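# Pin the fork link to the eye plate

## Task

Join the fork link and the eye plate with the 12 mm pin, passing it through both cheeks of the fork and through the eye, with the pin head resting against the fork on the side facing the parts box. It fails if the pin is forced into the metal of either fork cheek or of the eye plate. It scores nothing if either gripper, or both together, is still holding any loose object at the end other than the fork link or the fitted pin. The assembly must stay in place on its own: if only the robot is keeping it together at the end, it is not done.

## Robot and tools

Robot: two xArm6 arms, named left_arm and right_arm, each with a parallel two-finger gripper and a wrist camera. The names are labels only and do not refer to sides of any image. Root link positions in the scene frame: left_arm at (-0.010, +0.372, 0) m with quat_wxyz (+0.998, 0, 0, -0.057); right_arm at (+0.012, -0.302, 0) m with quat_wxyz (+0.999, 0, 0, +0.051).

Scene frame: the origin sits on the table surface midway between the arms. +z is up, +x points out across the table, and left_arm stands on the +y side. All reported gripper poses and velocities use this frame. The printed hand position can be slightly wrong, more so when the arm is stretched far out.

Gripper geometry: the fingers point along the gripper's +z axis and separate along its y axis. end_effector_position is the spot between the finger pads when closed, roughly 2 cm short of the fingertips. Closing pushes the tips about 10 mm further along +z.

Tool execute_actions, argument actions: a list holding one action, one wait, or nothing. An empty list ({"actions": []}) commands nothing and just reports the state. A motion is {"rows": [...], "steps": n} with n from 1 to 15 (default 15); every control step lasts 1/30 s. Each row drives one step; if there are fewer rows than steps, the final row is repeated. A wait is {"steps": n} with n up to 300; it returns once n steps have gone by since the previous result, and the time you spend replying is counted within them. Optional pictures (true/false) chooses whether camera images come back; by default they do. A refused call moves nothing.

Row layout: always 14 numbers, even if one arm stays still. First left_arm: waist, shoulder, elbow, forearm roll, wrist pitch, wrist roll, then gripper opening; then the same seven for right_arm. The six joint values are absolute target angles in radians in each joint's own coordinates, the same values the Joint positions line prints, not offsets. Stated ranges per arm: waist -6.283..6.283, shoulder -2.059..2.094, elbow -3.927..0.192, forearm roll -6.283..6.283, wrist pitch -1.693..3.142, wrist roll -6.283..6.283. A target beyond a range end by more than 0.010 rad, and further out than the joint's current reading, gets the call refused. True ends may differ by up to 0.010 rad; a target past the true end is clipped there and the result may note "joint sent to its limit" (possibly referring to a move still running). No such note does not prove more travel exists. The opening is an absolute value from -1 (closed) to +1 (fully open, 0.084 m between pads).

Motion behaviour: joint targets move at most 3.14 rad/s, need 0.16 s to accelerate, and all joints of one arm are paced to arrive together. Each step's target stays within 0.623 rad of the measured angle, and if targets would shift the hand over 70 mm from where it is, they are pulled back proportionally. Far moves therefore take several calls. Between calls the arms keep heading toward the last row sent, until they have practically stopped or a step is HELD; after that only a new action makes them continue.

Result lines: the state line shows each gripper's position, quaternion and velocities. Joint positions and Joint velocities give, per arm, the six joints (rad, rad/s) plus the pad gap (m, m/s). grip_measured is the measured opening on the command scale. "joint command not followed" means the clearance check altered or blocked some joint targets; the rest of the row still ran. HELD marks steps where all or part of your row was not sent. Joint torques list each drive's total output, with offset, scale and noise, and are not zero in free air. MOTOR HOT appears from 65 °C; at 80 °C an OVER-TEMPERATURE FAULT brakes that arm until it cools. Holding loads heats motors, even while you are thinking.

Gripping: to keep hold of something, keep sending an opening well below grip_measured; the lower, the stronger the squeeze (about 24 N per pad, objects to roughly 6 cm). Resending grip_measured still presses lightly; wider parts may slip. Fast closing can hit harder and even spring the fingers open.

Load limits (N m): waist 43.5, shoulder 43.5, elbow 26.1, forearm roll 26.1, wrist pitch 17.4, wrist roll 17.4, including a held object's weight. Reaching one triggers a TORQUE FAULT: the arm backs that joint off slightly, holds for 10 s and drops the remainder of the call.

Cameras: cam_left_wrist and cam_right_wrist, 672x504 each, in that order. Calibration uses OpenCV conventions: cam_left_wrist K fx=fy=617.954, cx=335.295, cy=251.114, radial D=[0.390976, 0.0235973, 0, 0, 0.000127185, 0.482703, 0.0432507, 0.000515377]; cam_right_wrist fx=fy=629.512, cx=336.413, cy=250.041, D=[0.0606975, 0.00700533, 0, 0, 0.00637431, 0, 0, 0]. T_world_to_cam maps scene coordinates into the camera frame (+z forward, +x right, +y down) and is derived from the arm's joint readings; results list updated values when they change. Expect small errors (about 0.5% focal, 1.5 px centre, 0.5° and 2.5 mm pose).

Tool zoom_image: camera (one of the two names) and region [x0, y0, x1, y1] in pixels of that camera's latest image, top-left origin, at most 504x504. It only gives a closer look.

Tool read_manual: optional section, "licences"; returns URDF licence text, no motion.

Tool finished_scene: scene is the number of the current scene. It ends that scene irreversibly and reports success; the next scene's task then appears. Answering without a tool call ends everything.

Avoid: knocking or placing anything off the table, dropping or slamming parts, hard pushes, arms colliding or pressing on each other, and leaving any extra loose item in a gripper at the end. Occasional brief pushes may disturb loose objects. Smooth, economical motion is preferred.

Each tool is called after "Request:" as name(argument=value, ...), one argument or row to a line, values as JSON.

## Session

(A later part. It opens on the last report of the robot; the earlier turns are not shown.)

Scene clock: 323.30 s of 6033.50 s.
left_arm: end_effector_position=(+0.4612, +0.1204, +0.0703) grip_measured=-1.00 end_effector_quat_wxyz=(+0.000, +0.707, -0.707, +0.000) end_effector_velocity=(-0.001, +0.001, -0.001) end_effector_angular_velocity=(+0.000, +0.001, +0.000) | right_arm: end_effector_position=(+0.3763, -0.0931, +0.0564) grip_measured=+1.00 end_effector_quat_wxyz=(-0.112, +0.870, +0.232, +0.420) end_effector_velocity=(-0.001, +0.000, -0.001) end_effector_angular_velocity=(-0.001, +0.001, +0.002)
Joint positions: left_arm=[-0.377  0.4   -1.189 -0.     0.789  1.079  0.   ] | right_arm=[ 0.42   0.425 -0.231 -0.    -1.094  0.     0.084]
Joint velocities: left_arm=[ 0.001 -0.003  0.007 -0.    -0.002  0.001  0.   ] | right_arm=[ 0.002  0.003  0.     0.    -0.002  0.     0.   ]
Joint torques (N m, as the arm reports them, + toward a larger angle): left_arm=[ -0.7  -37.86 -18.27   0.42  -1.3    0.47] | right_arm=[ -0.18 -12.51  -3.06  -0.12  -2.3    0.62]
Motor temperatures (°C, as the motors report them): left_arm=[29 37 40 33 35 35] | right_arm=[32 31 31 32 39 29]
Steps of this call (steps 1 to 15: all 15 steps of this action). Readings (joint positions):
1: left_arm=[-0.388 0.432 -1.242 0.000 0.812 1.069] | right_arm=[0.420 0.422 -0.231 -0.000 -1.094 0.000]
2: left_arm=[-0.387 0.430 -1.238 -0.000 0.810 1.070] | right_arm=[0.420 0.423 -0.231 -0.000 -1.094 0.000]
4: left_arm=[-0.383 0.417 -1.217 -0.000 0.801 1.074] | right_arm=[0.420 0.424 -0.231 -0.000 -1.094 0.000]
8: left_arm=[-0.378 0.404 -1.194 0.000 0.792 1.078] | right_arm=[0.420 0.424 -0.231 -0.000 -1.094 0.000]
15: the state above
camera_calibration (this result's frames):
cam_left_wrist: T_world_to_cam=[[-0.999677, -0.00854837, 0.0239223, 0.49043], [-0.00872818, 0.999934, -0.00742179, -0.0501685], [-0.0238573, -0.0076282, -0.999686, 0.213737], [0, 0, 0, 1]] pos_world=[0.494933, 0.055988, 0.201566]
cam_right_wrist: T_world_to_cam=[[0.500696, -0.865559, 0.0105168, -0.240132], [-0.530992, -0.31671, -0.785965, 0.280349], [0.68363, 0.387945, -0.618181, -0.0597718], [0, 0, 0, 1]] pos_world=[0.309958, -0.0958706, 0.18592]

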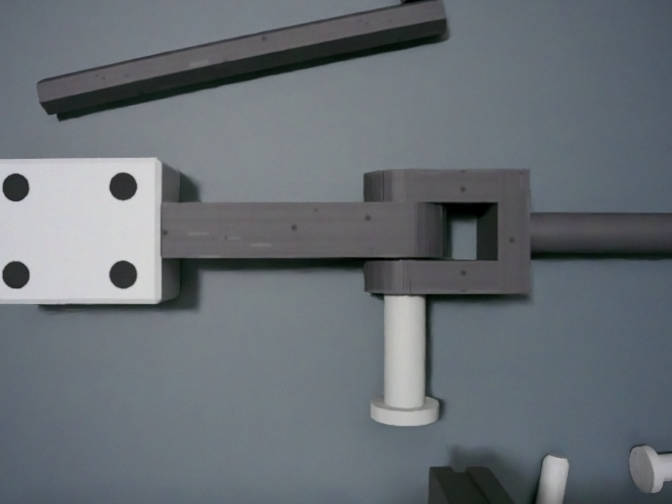

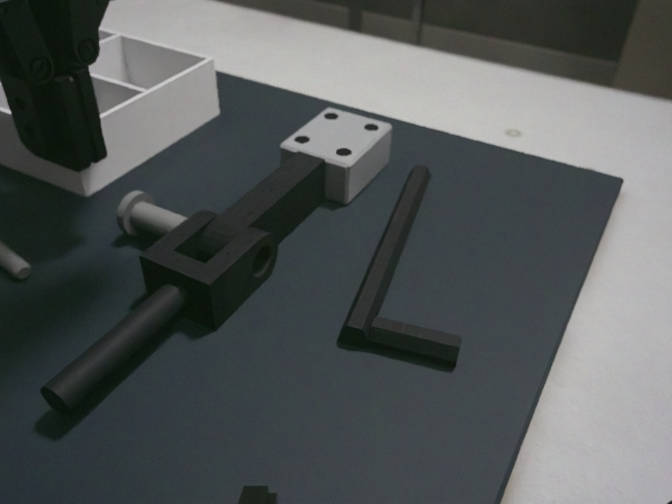

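Request:
execute_actions(
  actions=[
    {"rows":[[-0.3723,0.40,-1.1819,0,0.7819,1.0845,-1,0.42,0.425,-0.231,0,-1.094,0,1]],"steps":8},
  ],
  pictures=false,
)

Request:
execute_actions(
  actions=[
    {"rows":[[-0.3723,0.42,-1.1819,0,0.7619,1.0845,-1,0.42,0.425,-0.231,0,-1.094,0,1],[-0.3723,0.42,-1.1819,0,0.7619,1.0845,-1,0.42,0.425,-0.231,0,-1.094,0,1],[-0.3723,0.445,-1.1819,0,0.7369,1.0845,-1,0.42,0.425,-0.231,0,-1.094,0,1],[-0.3723,0.445,-1.1819,0,0.7369,1.0845,-1,0.42,0.425,-0.231,0,-1.094,0,1],[-0.3723,0.4661,-1.1819,0,0.7158,1.0845,-1,0.42,0.425,-0.231,0,-1.094,0,1]]},
  ],
  pictures=false,
)

Request:
execute_actions(
  actions=[
    {"rows":[[-0.3747,0.4698,-1.1905,0,0.7207,1.0821,-1,0.42,0.425,-0.231,0,-1.094,0,1],[-0.3747,0.4698,-1.1905,0,0.7207,1.0821,-1,0.42,0.425,-0.231,0,-1.094,0,1],[-0.3747,0.4698,-1.1905,0,0.7207,1.0821,-1,0.42,0.425,-0.231,0,-1.094,0,1],[-0.377,0.4735,-1.199,0,0.7256,1.0798,-1,0.42,0.425,-0.231,0,-1.094,0,1],[-0.377,0.4735,-1.199,0,0.7256,1.0798,-1,0.42,0.425,-0.231,0,-1.094,0,1],[-0.377,0.4735,-1.199,0,0.7256,1.0798,-1,0.42,0.425,-0.231,0,-1.094,0,1],[-0.3794,0.4771,-1.2076,0,0.7305,1.0774,-1,0.42,0.425,-0.231,0,-1.094,0,1],[-0.3794,0.4771,-1.2076,0,0.7305,1.0774,-1,0.42,0.425,-0.231,0,-1.094,0,1],[-0.3794,0.4771,-1.2076,0,0.7305,1.0774,-1,0.42,0.425,-0.231,0,-1.094,0,1],[-0.3818,0.4808,-1.2162,0,0.7354,1.075,-1,0.42,0.425,-0.231,0,-1.094,0,1]]},
  ],
)

Scene clock: 336.87 s of 6033.50 s.
left_arm: end_effector_position=(+0.4612, +0.1233, +0.0683) grip_measured=-1.00 end_effector_quat_wxyz=(+0.000, +0.707, -0.707, -0.000) end_effector_velocity=(+0.001, +0.001, +0.000) end_effector_angular_velocity=(-0.003, -0.005, -0.003) | right_arm: end_effector_position=(+0.3763, -0.0931, +0.0563) grip_measured=+1.00 end_effector_quat_wxyz=(-0.112, +0.870, +0.232, +0.420) end_effector_velocity=(+0.001, -0.000, +0.001) end_effector_angular_velocity=(+0.001, -0.002, -0.001)
Joint positions: left_arm=[-0.373  0.4   -1.182  0.     0.783  1.084  0.   ] | right_arm=[ 0.42   0.425 -0.231  0.    -1.094 -0.     0.084]
Joint velocities: left_arm=[ 0.004 -0.002  0.004  0.    -0.008  0.006  0.   ] | right_arm=[-0.001 -0.002  0.    -0.    -0.    -0.    -0.   ]
Joint torques (N m, as the arm reports them, + toward a larger angle): left_arm=[ -0.43 -38.08 -18.55   0.31  -1.41   0.37] | right_arm=[  0.   -12.51  -3.05  -0.01  -2.2    0.64]
Motor temperatures (°C, as the motors report them): left_arm=[29 37 40 33 35 35] | right_arm=[32 31 31 32 39 29]
Steps of this call (steps 1 to 15: the robot went on to your last target; steps 16 to 90: nothing new was sent; then 10.30 s passed at rest; steps 91 to 98: all 8 steps of this action). Readings (joint positions):
91: left_arm=[-0.377 0.400 -1.189 -0.000 0.788 1.080] | right_arm=[0.420 0.425 -0.231 0.000 -1.094 -0.000]
92: left_arm=[-0.377 0.400 -1.188 -0.000 0.787 1.081] | right_arm=[0.420 0.425 -0.231 -0.000 -1.094 0.000]
94: left_arm=[-0.374 0.400 -1.185 -0.000 0.785 1.082] | right_arm=[0.420 0.425 -0.231 -0.000 -1.094 -0.000]
98: the state above

Scene clock: 337.37 s of 6033.50 s.
left_arm: end_effector_position=(+0.4638, +0.1221, +0.0391) grip_measured=-1.00 end_effector_quat_wxyz=(-0.000, +0.707, -0.707, +0.001) end_effector_velocity=(+0.004, -0.002, -0.000) end_effector_angular_velocity=(-0.006, -0.013, -0.001) | right_arm: end_effector_position=(+0.3763, -0.0931, +0.0563) grip_measured=+1.00 end_effector_quat_wxyz=(-0.112, +0.870, +0.232, +0.420) end_effector_velocity=(-0.000, +0.000, +0.000) end_effector_angular_velocity=(+0.000, -0.001, +0.001)
Joint positions: left_arm=[-0.372  0.464 -1.183 -0.     0.717  1.084  0.   ] | right_arm=[ 0.42   0.425 -0.231 -0.    -1.094 -0.     0.084]
Joint velocities: left_arm=[ 0.     0.006 -0.005  0.001 -0.016  0.     0.   ] | right_arm=[ 0.001 -0.001 -0.    -0.    -0.    -0.     0.   ]
Joint torques (N m, as the arm reports them, + toward a larger angle): left_arm=[ -0.14 -38.06 -17.36   0.33  -1.07   0.07] | right_arm=[ -0.11 -12.3   -3.02  -0.01  -2.28   0.69]
Motor temperatures (°C, as the motors report them): left_arm=[29 37 40 33 35 35] | right_arm=[32 31 31 32 39 29]
Steps of this call (steps 1 to 15: all 15 steps of this action). Readings (joint positions):
1: left_arm=[-0.373 0.400 -1.182 0.000 0.782 1.084] | right_arm=[0.420 0.425 -0.231 -0.000 -1.094 0.000]
2: left_arm=[-0.372 0.402 -1.183 -0.000 0.779 1.084] | right_arm=[0.420 0.425 -0.231 -0.000 -1.094 0.000]
4: left_arm=[-0.372 0.413 -1.184 -0.000 0.767 1.084] | right_arm=[0.420 0.425 -0.231 -0.000 -1.094 -0.000]
8: left_arm=[-0.372 0.451 -1.181 0.000 0.733 1.084] | right_arm=[0.420 0.425 -0.231 0.000 -1.094 -0.000]
15: the state above

Scene clock: 337.87 s of 6033.50 s.
left_arm: end_effector_position=(+0.4673, +0.1149, +0.0408) grip_measured=-1.00 end_effector_quat_wxyz=(-0.000, +0.707, -0.707, +0.000) end_effector_velocity=(+0.002, -0.006, +0.001) end_effector_angular_velocity=(+0.002, +0.004, +0.002) | right_arm: end_effector_position=(+0.3763, -0.0931, +0.0563) grip_measured=+1.00 end_effector_quat_wxyz=(-0.112, +0.870, +0.232, +0.420) end_effector_velocity=(+0.000, -0.001, -0.000) end_effector_angular_velocity=(-0.001, +0.001, -0.002)
Joint positions: left_arm=[-0.381  0.48  -1.214  0.     0.734  1.076  0.   ] | right_arm=[ 0.42   0.425 -0.231  0.    -1.094  0.     0.084]
Joint velocities: left_arm=[-0.007  0.013 -0.026 -0.     0.017 -0.009  0.   ] | right_arm=[-0.002  0.001 -0.     0.    -0.    -0.    -0.   ]
Joint torques (N m, as the arm reports them, + toward a larger angle): left_arm=[ -0.19 -39.25 -17.93   0.32  -1.28   0.19] | right_arm=[ -0.21 -12.17  -3.2    0.01  -2.3    0.59]
Motor temperatures (°C, as the motors report them): left_arm=[29 37 40 33 35 35] | right_arm=[32 31 31 32 39 29]
Steps of this call (steps 1 to 15: all 15 steps of this action). Readings (joint positions):
1: left_arm=[-0.372 0.465 -1.183 -0.000 0.717 1.084] | right_arm=[0.420 0.425 -0.231 -0.000 -1.094 0.000]
2: left_arm=[-0.373 0.465 -1.184 -0.000 0.717 1.084] | right_arm=[0.420 0.425 -0.231 -0.000 -1.094 0.000]
4: left_arm=[-0.374 0.468 -1.187 -0.000 0.719 1.083] | right_arm=[0.420 0.425 -0.231 -0.000 -1.094 -0.000]
8: left_arm=[-0.377 0.472 -1.197 -0.000 0.725 1.080] | right_arm=[0.420 0.425 -0.231 0.000 -1.094 -0.000]
15: the state above
camera_calibration (this result's frames):
cam_left_wrist: T_world_to_cam=[[-0.999679, -0.00858279, 0.0238422, 0.49715], [-0.00876193, 0.999934, -0.00741946, -0.0448409], [-0.023777, -0.00762598, -0.999688, 0.184369], [0, 0, 0, 1]] pos_world=[0.500981, 0.0505109, 0.172126]
cam_right_wrist: T_world_to_cam=[[0.500696, -0.865559, 0.0105164, -0.240132], [-0.531092, -0.316767, -0.785875, 0.280311], [0.683553, 0.3879, -0.618296, -0.0597484], [0, 0, 0, 1]] pos_world=[0.309945, -0.0958784, 0.185873]

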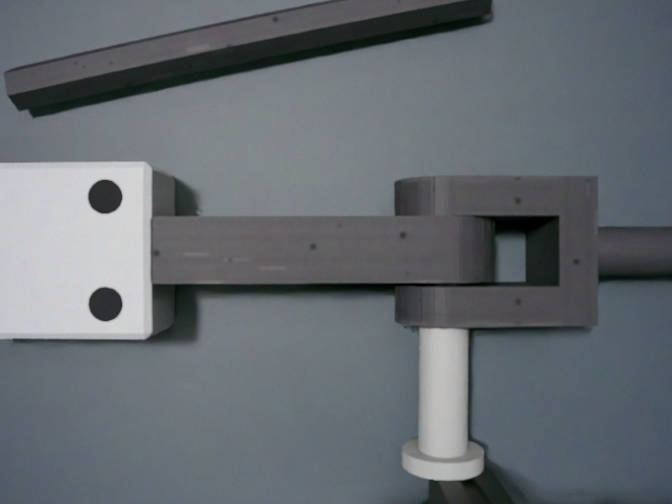

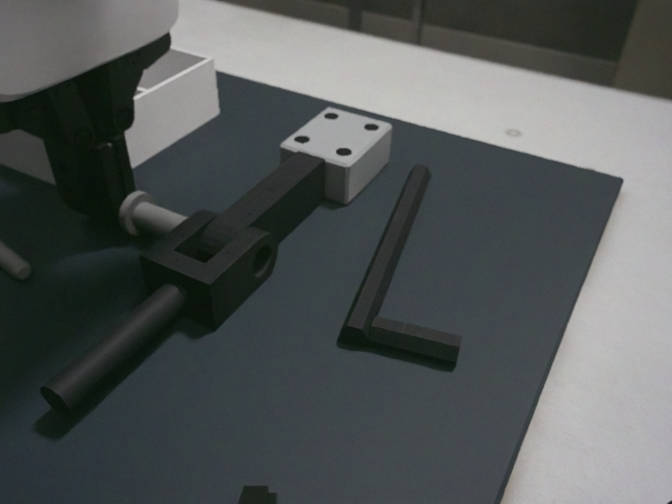

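Continue 6 mm.

Request:
execute_actions(
  actions=[
    {"rows":[[-0.385,0.4836,-1.2208,0,0.7372,1.0718,-1,0.42,0.425,-0.231,0,-1.094,0,1],[-0.385,0.4836,-1.2208,0,0.7372,1.0718,-1,0.42,0.425,-0.231,0,-1.094,0,1],[-0.385,0.4836,-1.2208,0,0.7372,1.0718,-1,0.42,0.425,-0.231,0,-1.094,0,1],[-0.3882,0.4864,-1.2254,0,0.739,1.0686,-1,0.42,0.425,-0.231,0,-1.094,0,1],[-0.3882,0.4864,-1.2254,0,0.739,1.0686,-1,0.42,0.425,-0.231,0,-1.094,0,1],[-0.3882,0.4864,-1.2254,0,0.739,1.0686,-1,0.42,0.425,-0.231,0,-1.094,0,1],[-0.3914,0.4892,-1.23,0,0.7408,1.0654,-1,0.42,0.425,-0.231,0,-1.094,0,1]]},
  ],
  pictures=false,
)

Scene clock: 345.50 s of 6033.50 s.
left_arm: end_effector_position=(+0.4677, +0.1084, +0.0411) grip_measured=-1.00 end_effector_quat_wxyz=(-0.000, +0.707, -0.707, +0.000) end_effector_velocity=(+0.000, -0.001, -0.000) end_effector_angular_velocity=(+0.000, +0.001, -0.000) | right_arm: end_effector_position=(+0.3763, -0.0931, +0.0563) grip_measured=+1.00 end_effector_quat_wxyz=(-0.112, +0.870, +0.232, +0.420) end_effector_velocity=(+0.001, -0.000, +0.001) end_effector_angular_velocity=(+0.001, -0.001, -0.002)
Joint positions: left_arm=[-0.391  0.489 -1.23   0.     0.741  1.066  0.   ] | right_arm=[ 0.42   0.425 -0.231  0.    -1.094  0.     0.084]
Joint velocities: left_arm=[-0.002  0.003 -0.004  0.     0.002 -0.002  0.   ] | right_arm=[-0.002 -0.001 -0.    -0.    -0.001  0.    -0.   ]
Joint torques (N m, as the arm reports them, + toward a larger angle): left_arm=[ -0.54 -39.65 -18.08   0.1   -1.3    0.27] | right_arm=[ -0.17 -11.98  -3.17   0.04  -2.34   0.74]
Motor temperatures (°C, as the motors report them): left_arm=[29 37 40 33 35 35] | right_arm=[32 31 31 32 39 29]
Steps of this call (steps 1 to 15: the robot went on to your last target; steps 16 to 90: nothing new was sent; then 4.13 s passed at rest; steps 91 to 105: all 15 steps of this action). Readings (joint positions):
91: left_arm=[-0.382 0.481 -1.216 0.000 0.735 1.075] | right_arm=[0.420 0.425 -0.231 0.000 -1.094 -0.000]
92: left_arm=[-0.382 0.481 -1.217 0.000 0.736 1.074] | right_arm=[0.420 0.425 -0.231 0.000 -1.094 -0.000]
94: left_arm=[-0.384 0.482 -1.219 -0.000 0.736 1.073] | right_arm=[0.420 0.425 -0.231 -0.000 -1.094 0.000]
98: left_arm=[-0.388 0.486 -1.225 -0.000 0.739 1.069] | right_arm=[0.420 0.425 -0.231 -0.000 -1.094 0.000]
105: the state above

Free. 10 mm more.

Request:
execute_actions(
  actions=[
    {"rows":[[-0.3954,0.4928,-1.2359,0,0.7431,1.0614,-1,0.42,0.425,-0.231,0,-1.094,0,1],[-0.3954,0.4928,-1.2359,0,0.7431,1.0614,-1,0.42,0.425,-0.231,0,-1.094,0,1],[-0.3993,0.4964,-1.2418,0,0.7454,1.0575,-1,0.42,0.425,-0.231,0,-1.094,0,1],[-0.3993,0.4964,-1.2418,0,0.7454,1.0575,-1,0.42,0.425,-0.231,0,-1.094,0,1],[-0.3993,0.4964,-1.2418,0,0.7454,1.0575,-1,0.42,0.425,-0.231,0,-1.094,0,1],[-0.4033,0.5,-1.2477,0,0.7477,1.0535,-1,0.42,0.425,-0.231,0,-1.094,0,1],[-0.4033,0.5,-1.2477,0,0.7477,1.0535,-1,0.42,0.425,-0.231,0,-1.094,0,1],[-0.4033,0.5,-1.2477,0,0.7477,1.0535,-1,0.42,0.425,-0.231,0,-1.094,0,1],[-0.4072,0.5036,-1.2536,0,0.75,1.0496,-1,0.42,0.425,-0.231,0,-1.094,0,1]]},
  ],
  pictures=false,
)

Scene clock: 353.07 s of 6033.50 s.
left_arm: end_effector_position=(+0.4678, +0.0986, +0.0411) grip_measured=-1.00 end_effector_quat_wxyz=(-0.000, +0.707, -0.707, +0.000) end_effector_velocity=(+0.000, -0.004, -0.000) end_effector_angular_velocity=(+0.001, +0.001, +0.003) | right_arm: end_effector_position=(+0.3763, -0.0931, +0.0563) grip_measured=+1.00 end_effector_quat_wxyz=(-0.112, +0.870, +0.232, +0.420) end_effector_velocity=(+0.001, -0.000, +0.001) end_effector_angular_velocity=(+0.001, -0.001, -0.001)
Joint positions: left_arm=[-0.407  0.503 -1.252 -0.     0.749  1.05   0.   ] | right_arm=[ 0.42   0.425 -0.231  0.    -1.094  0.     0.084]
Joint velocities: left_arm=[-0.007  0.008 -0.012  0.     0.006 -0.01   0.   ] | right_arm=[-0.001 -0.002  0.    -0.     0.    -0.    -0.   ]
Joint torques (N m, as the arm reports them, + toward a larger angle): left_arm=[ -0.15 -40.   -18.06   0.38  -1.22   0.19] | right_arm=[ -0.13 -12.41  -3.03   0.01  -2.27   0.6 ]
Motor temperatures (°C, as the motors report them): left_arm=[29 37 40 33 35 35] | right_arm=[32 31 31 32 39 29]
Steps of this call (steps 1 to 15: the robot went on to your last target; steps 16 to 90: nothing new was sent; then 4.07 s passed at rest; steps 91 to 105: all 15 steps of this action). Readings (joint positions):
91: left_arm=[-0.391 0.489 -1.230 -0.000 0.741 1.065] | right_arm=[0.420 0.425 -0.231 0.000 -1.094 0.000]
92: left_arm=[-0.392 0.490 -1.231 0.000 0.741 1.065] | right_arm=[0.420 0.425 -0.231 0.000 -1.094 -0.000]
94: left_arm=[-0.394 0.492 -1.234 0.000 0.743 1.062] | right_arm=[0.420 0.425 -0.231 -0.000 -1.094 0.000]
98: left_arm=[-0.400 0.497 -1.242 -0.000 0.746 1.057] | right_arm=[0.420 0.425 -0.231 0.000 -1.094 0.000]
105: the state above

Request:
execute_actions(
  actions=[
    {"rows":[[-0.4134,0.5095,-1.2632,0,0.7537,1.0434,-1,0.42,0.425,-0.231,0,-1.094,0,1],[-0.4134,0.5095,-1.2632,0,0.7537,1.0434,-1,0.42,0.425,-0.231,0,-1.094,0,1],[-0.4134,0.5095,-1.2632,0,0.7537,1.0434,-1,0.42,0.425,-0.231,0,-1.094,0,1],[-0.4196,0.5154,-1.2729,0,0.7575,1.0372,-1,0.42,0.425,-0.231,0,-1.094,0,1],[-0.4196,0.5154,-1.2729,0,0.7575,1.0372,-1,0.42,0.425,-0.231,0,-1.094,0,1],[-0.4196,0.5154,-1.2729,0,0.7575,1.0372,-1,0.42,0.425,-0.231,0,-1.094,0,1],[-0.4258,0.5214,-1.2827,0,0.7613,1.031,-1,0.42,0.425,-0.231,0,-1.094,0,1],[-0.4258,0.5214,-1.2827,0,0.7613,1.031,-1,0.42,0.425,-0.231,0,-1.094,0,1],[-0.4258,0.5214,-1.2827,0,0.7613,1.031,-1,0.42,0.425,-0.231,0,-1.094,0,1],[-0.4289,0.5244,-1.2876,0,0.7632,1.0279,-1,0.42,0.425,-0.231,0,-1.094,0,1]]},
  ],
)

Scene clock: 361.00 s of 6033.50 s.
left_arm: end_effector_position=(+0.4679, +0.0849, +0.0411) grip_measured=-1.00 end_effector_quat_wxyz=(-0.000, +0.707, -0.707, +0.000) end_effector_velocity=(-0.000, -0.007, -0.001) end_effector_angular_velocity=(+0.001, +0.002, +0.003) | right_arm: end_effector_position=(+0.3763, -0.0931, +0.0563) grip_measured=+1.00 end_effector_quat_wxyz=(-0.112, +0.870, +0.232, +0.420) end_effector_velocity=(+0.000, -0.000, -0.000) end_effector_angular_velocity=(-0.001, +0.001, -0.001)
Joint positions: left_arm=[-0.428  0.523 -1.286 -0.     0.762  1.029  0.   ] | right_arm=[ 0.42   0.425 -0.231  0.    -1.094  0.     0.084]
Joint velocities: left_arm=[-0.011  0.012 -0.019  0.     0.009 -0.014  0.   ] | right_arm=[-0.001  0.     0.     0.     0.001 -0.     0.   ]
Joint torques (N m, as the arm reports them, + toward a larger angle): left_arm=[ -0.31 -41.12 -18.39   0.44  -1.33   0.28] | right_arm=[  0.08 -12.32  -3.17   0.02  -2.25   0.45]
Motor temperatures (°C, as the motors report them): left_arm=[29 37 40 33 35 35] | right_arm=[32 31 31 32 39 29]
Steps of this call (steps 1 to 15: the robot went on to your last target; steps 16 to 90: nothing new was sent; then 4.43 s passed at rest; steps 91 to 105: all 15 steps of this action). Readings (joint positions):
91: left_arm=[-0.407 0.504 -1.254 0.000 0.750 1.049] | right_arm=[0.420 0.425 -0.231 -0.000 -1.094 -0.000]
92: left_arm=[-0.408 0.505 -1.255 0.000 0.751 1.048] | right_arm=[0.420 0.425 -0.231 -0.000 -1.094 -0.000]
94: left_arm=[-0.411 0.507 -1.259 -0.000 0.752 1.046] | right_arm=[0.420 0.425 -0.231 -0.000 -1.094 -0.000]
98: left_arm=[-0.418 0.514 -1.271 0.000 0.757 1.039] | right_arm=[0.420 0.425 -0.231 -0.000 -1.094 -0.000]
105: the state above
camera_calibration (this result's frames):
cam_left_wrist: T_world_to_cam=[[-0.99968, -0.0083494, 0.0238961, 0.497486], [-0.00852937, 0.999936, -0.0074395, -0.0149709], [-0.0238325, -0.00764093, -0.999687, 0.184398], [0, 0, 0, 1]] pos_world=[0.501593, 0.0205326, 0.172341]
cam_right_wrist: T_world_to_cam=[[0.500696, -0.865559, 0.0105164, -0.240132], [-0.531092, -0.316767, -0.785875, 0.280311], [0.683553, 0.3879, -0.618296, -0.0597485], [0, 0, 0, 1]] pos_world=[0.309945, -0.0958784, 0.185873]

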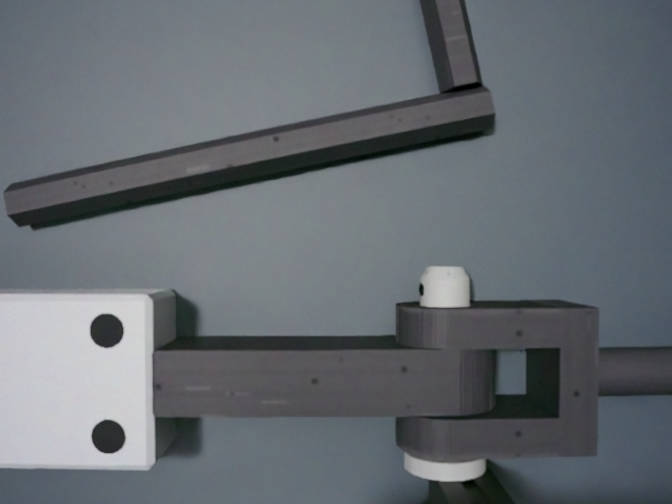

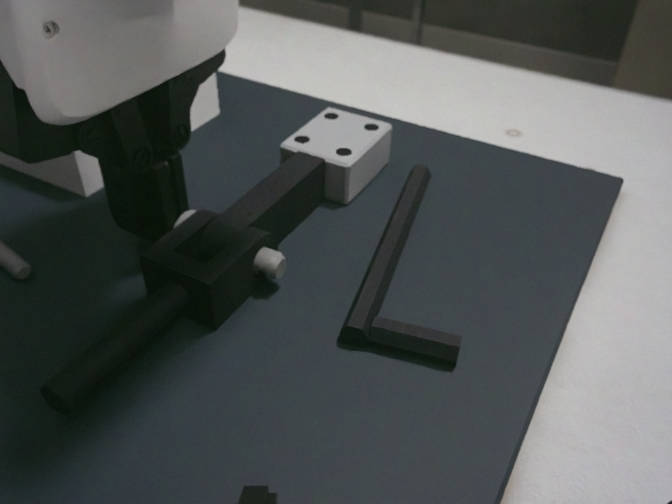

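Request:
execute_actions(
  actions=[
    {"rows":[[-0.4328,0.5282,-1.2937,0,0.7655,1.024,-1,0.42,0.425,-0.231,0,-1.094,0,1]],"steps":10},
  ],
  pictures=false,
)

Request:
execute_actions(
  actions=[
    {"rows":[[-0.4072,0.5036,-1.2536,0,0.75,1.0496,-1,0.42,0.425,-0.231,0,-1.094,0,1]]},
  ],
)

Scene clock: 365.73 s of 6033.50 s.
left_arm: end_effector_position=(+0.4680, +0.0824, +0.0411) grip_measured=-1.00 end_effector_quat_wxyz=(-0.000, +0.708, -0.707, -0.000) end_effector_velocity=(-0.000, -0.000, -0.000) end_effector_angular_velocity=(+0.001, +0.001, +0.001) | right_arm: end_effector_position=(+0.3763, -0.0931, +0.0563) grip_measured=+1.00 end_effector_quat_wxyz=(-0.112, +0.870, +0.232, +0.420) end_effector_velocity=(+0.000, -0.000, +0.000) end_effector_angular_velocity=(+0.000, -0.001, -0.001)
Joint positions: left_arm=[-0.432  0.528 -1.293  0.     0.766  1.024  0.   ] | right_arm=[ 0.42   0.425 -0.231 -0.    -1.094  0.     0.084]
Joint velocities: left_arm=[-0.001  0.001 -0.002  0.     0.002 -0.002  0.   ] | right_arm=[-0.001  0.001  0.     0.    -0.002 -0.     0.   ]
Joint torques (N m, as the arm reports them, + toward a larger angle): left_arm=[ -3.31 -39.59 -19.04  -0.29  -1.71   0.27] | right_arm=[ -0.07 -12.06  -3.17  -0.06  -2.2    0.74]
Motor temperatures (°C, as the motors report them): left_arm=[29 37 40 33 35 35] | right_arm=[32 31 31 32 39 29]
Steps of this call (steps 1 to 15: the robot went on to your last target; steps 16 to 90: nothing new was sent; then 1.40 s passed at rest; steps 91 to 100: all 10 steps of this action). Readings (joint positions):
91: left_arm=[-0.429 0.524 -1.288 0.000 0.763 1.028] | right_arm=[0.420 0.425 -0.231 -0.000 -1.094 -0.000]
92: left_arm=[-0.429 0.525 -1.289 0.000 0.764 1.027] | right_arm=[0.420 0.425 -0.231 -0.000 -1.094 -0.000]
94: left_arm=[-0.431 0.527 -1.291 0.000 0.765 1.026] | right_arm=[0.420 0.425 -0.231 0.000 -1.094 -0.000]
98: left_arm=[-0.432 0.528 -1.293 0.000 0.766 1.024] | right_arm=[0.420 0.425 -0.231 -0.000 -1.094 -0.000]
100: the state above

Scene clock: 366.23 s of 6033.50 s.
left_arm: end_effector_position=(+0.4678, +0.0979, +0.0411) grip_measured=-1.00 end_effector_quat_wxyz=(+0.000, +0.707, -0.707, +0.000) end_effector_velocity=(+0.000, +0.002, -0.000) end_effector_angular_velocity=(+0.001, +0.000, -0.001) | right_arm: end_effector_position=(+0.3763, -0.0931, +0.0563) grip_measured=+1.00 end_effector_quat_wxyz=(-0.112, +0.870, +0.232, +0.420) end_effector_velocity=(+0.000, -0.000, -0.000) end_effector_angular_velocity=(-0.000, +0.000, -0.001)
Joint positions: left_arm=[-0.408  0.504 -1.254 -0.     0.75   1.049  0.   ] | right_arm=[ 0.42   0.425 -0.231  0.    -1.094  0.     0.084]
Joint velocities: left_arm=[ 0.004 -0.003  0.004  0.002 -0.001  0.003  0.   ] | right_arm=[-0.001  0.    -0.    -0.     0.    -0.     0.   ]
Joint torques (N m, as the arm reports them, + toward a larger angle): left_arm=[ -0.14 -39.98 -18.34   0.39  -1.21   0.3 ] | right_arm=[ -0.09 -12.64  -3.1   -0.14  -2.39   0.65]
Motor temperatures (°C, as the motors report them): left_arm=[29 37 40 33 35 35] | right_arm=[32 31 31 32 39 29]
Steps of this call (steps 1 to 15: all 15 steps of this action). Readings (joint positions):
1: left_arm=[-0.432 0.528 -1.293 0.000 0.766 1.024] | right_arm=[0.420 0.425 -0.231 -0.000 -1.094 0.000]
2: left_arm=[-0.430 0.526 -1.290 0.000 0.764 1.027] | right_arm=[0.420 0.425 -0.231 0.000 -1.094 0.000]
4: left_arm=[-0.421 0.516 -1.273 -0.000 0.757 1.037] | right_arm=[0.420 0.425 -0.231 -0.000 -1.094 0.000]
8: left_arm=[-0.410 0.506 -1.258 -0.000 0.751 1.047] | right_arm=[0.420 0.425 -0.231 -0.000 -1.094 0.000]
15: the state above
camera_calibration (this result's frames):
cam_left_wrist: T_world_to_cam=[[-0.99968, -0.00834637, 0.0238827, 0.497485], [-0.00852726, 0.999936, -0.00748254, -0.0279486], [-0.0238187, -0.0076838, -0.999687, 0.184515], [0, 0, 0, 1]] pos_world=[0.501483, 0.0335167, 0.172367]
cam_right_wrist: T_world_to_cam=[[0.500696, -0.865559, 0.0105164, -0.240132], [-0.531092, -0.316767, -0.785875, 0.280311], [0.683553, 0.3879, -0.618296, -0.0597484], [0, 0, 0, 1]] pos_world=[0.309945, -0.0958784, 0.185873]

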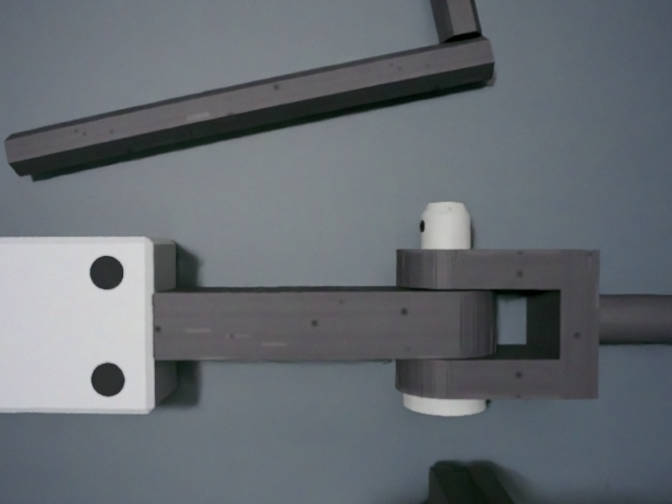

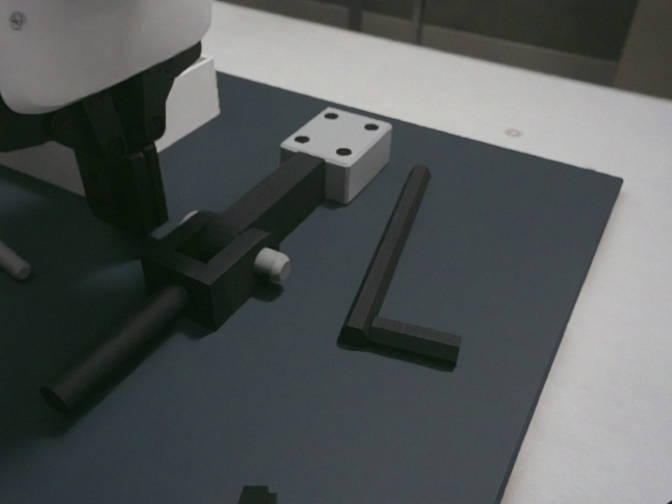

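Request:
finished_scene(
  scene=1,
)

The scene is finished: the task was done.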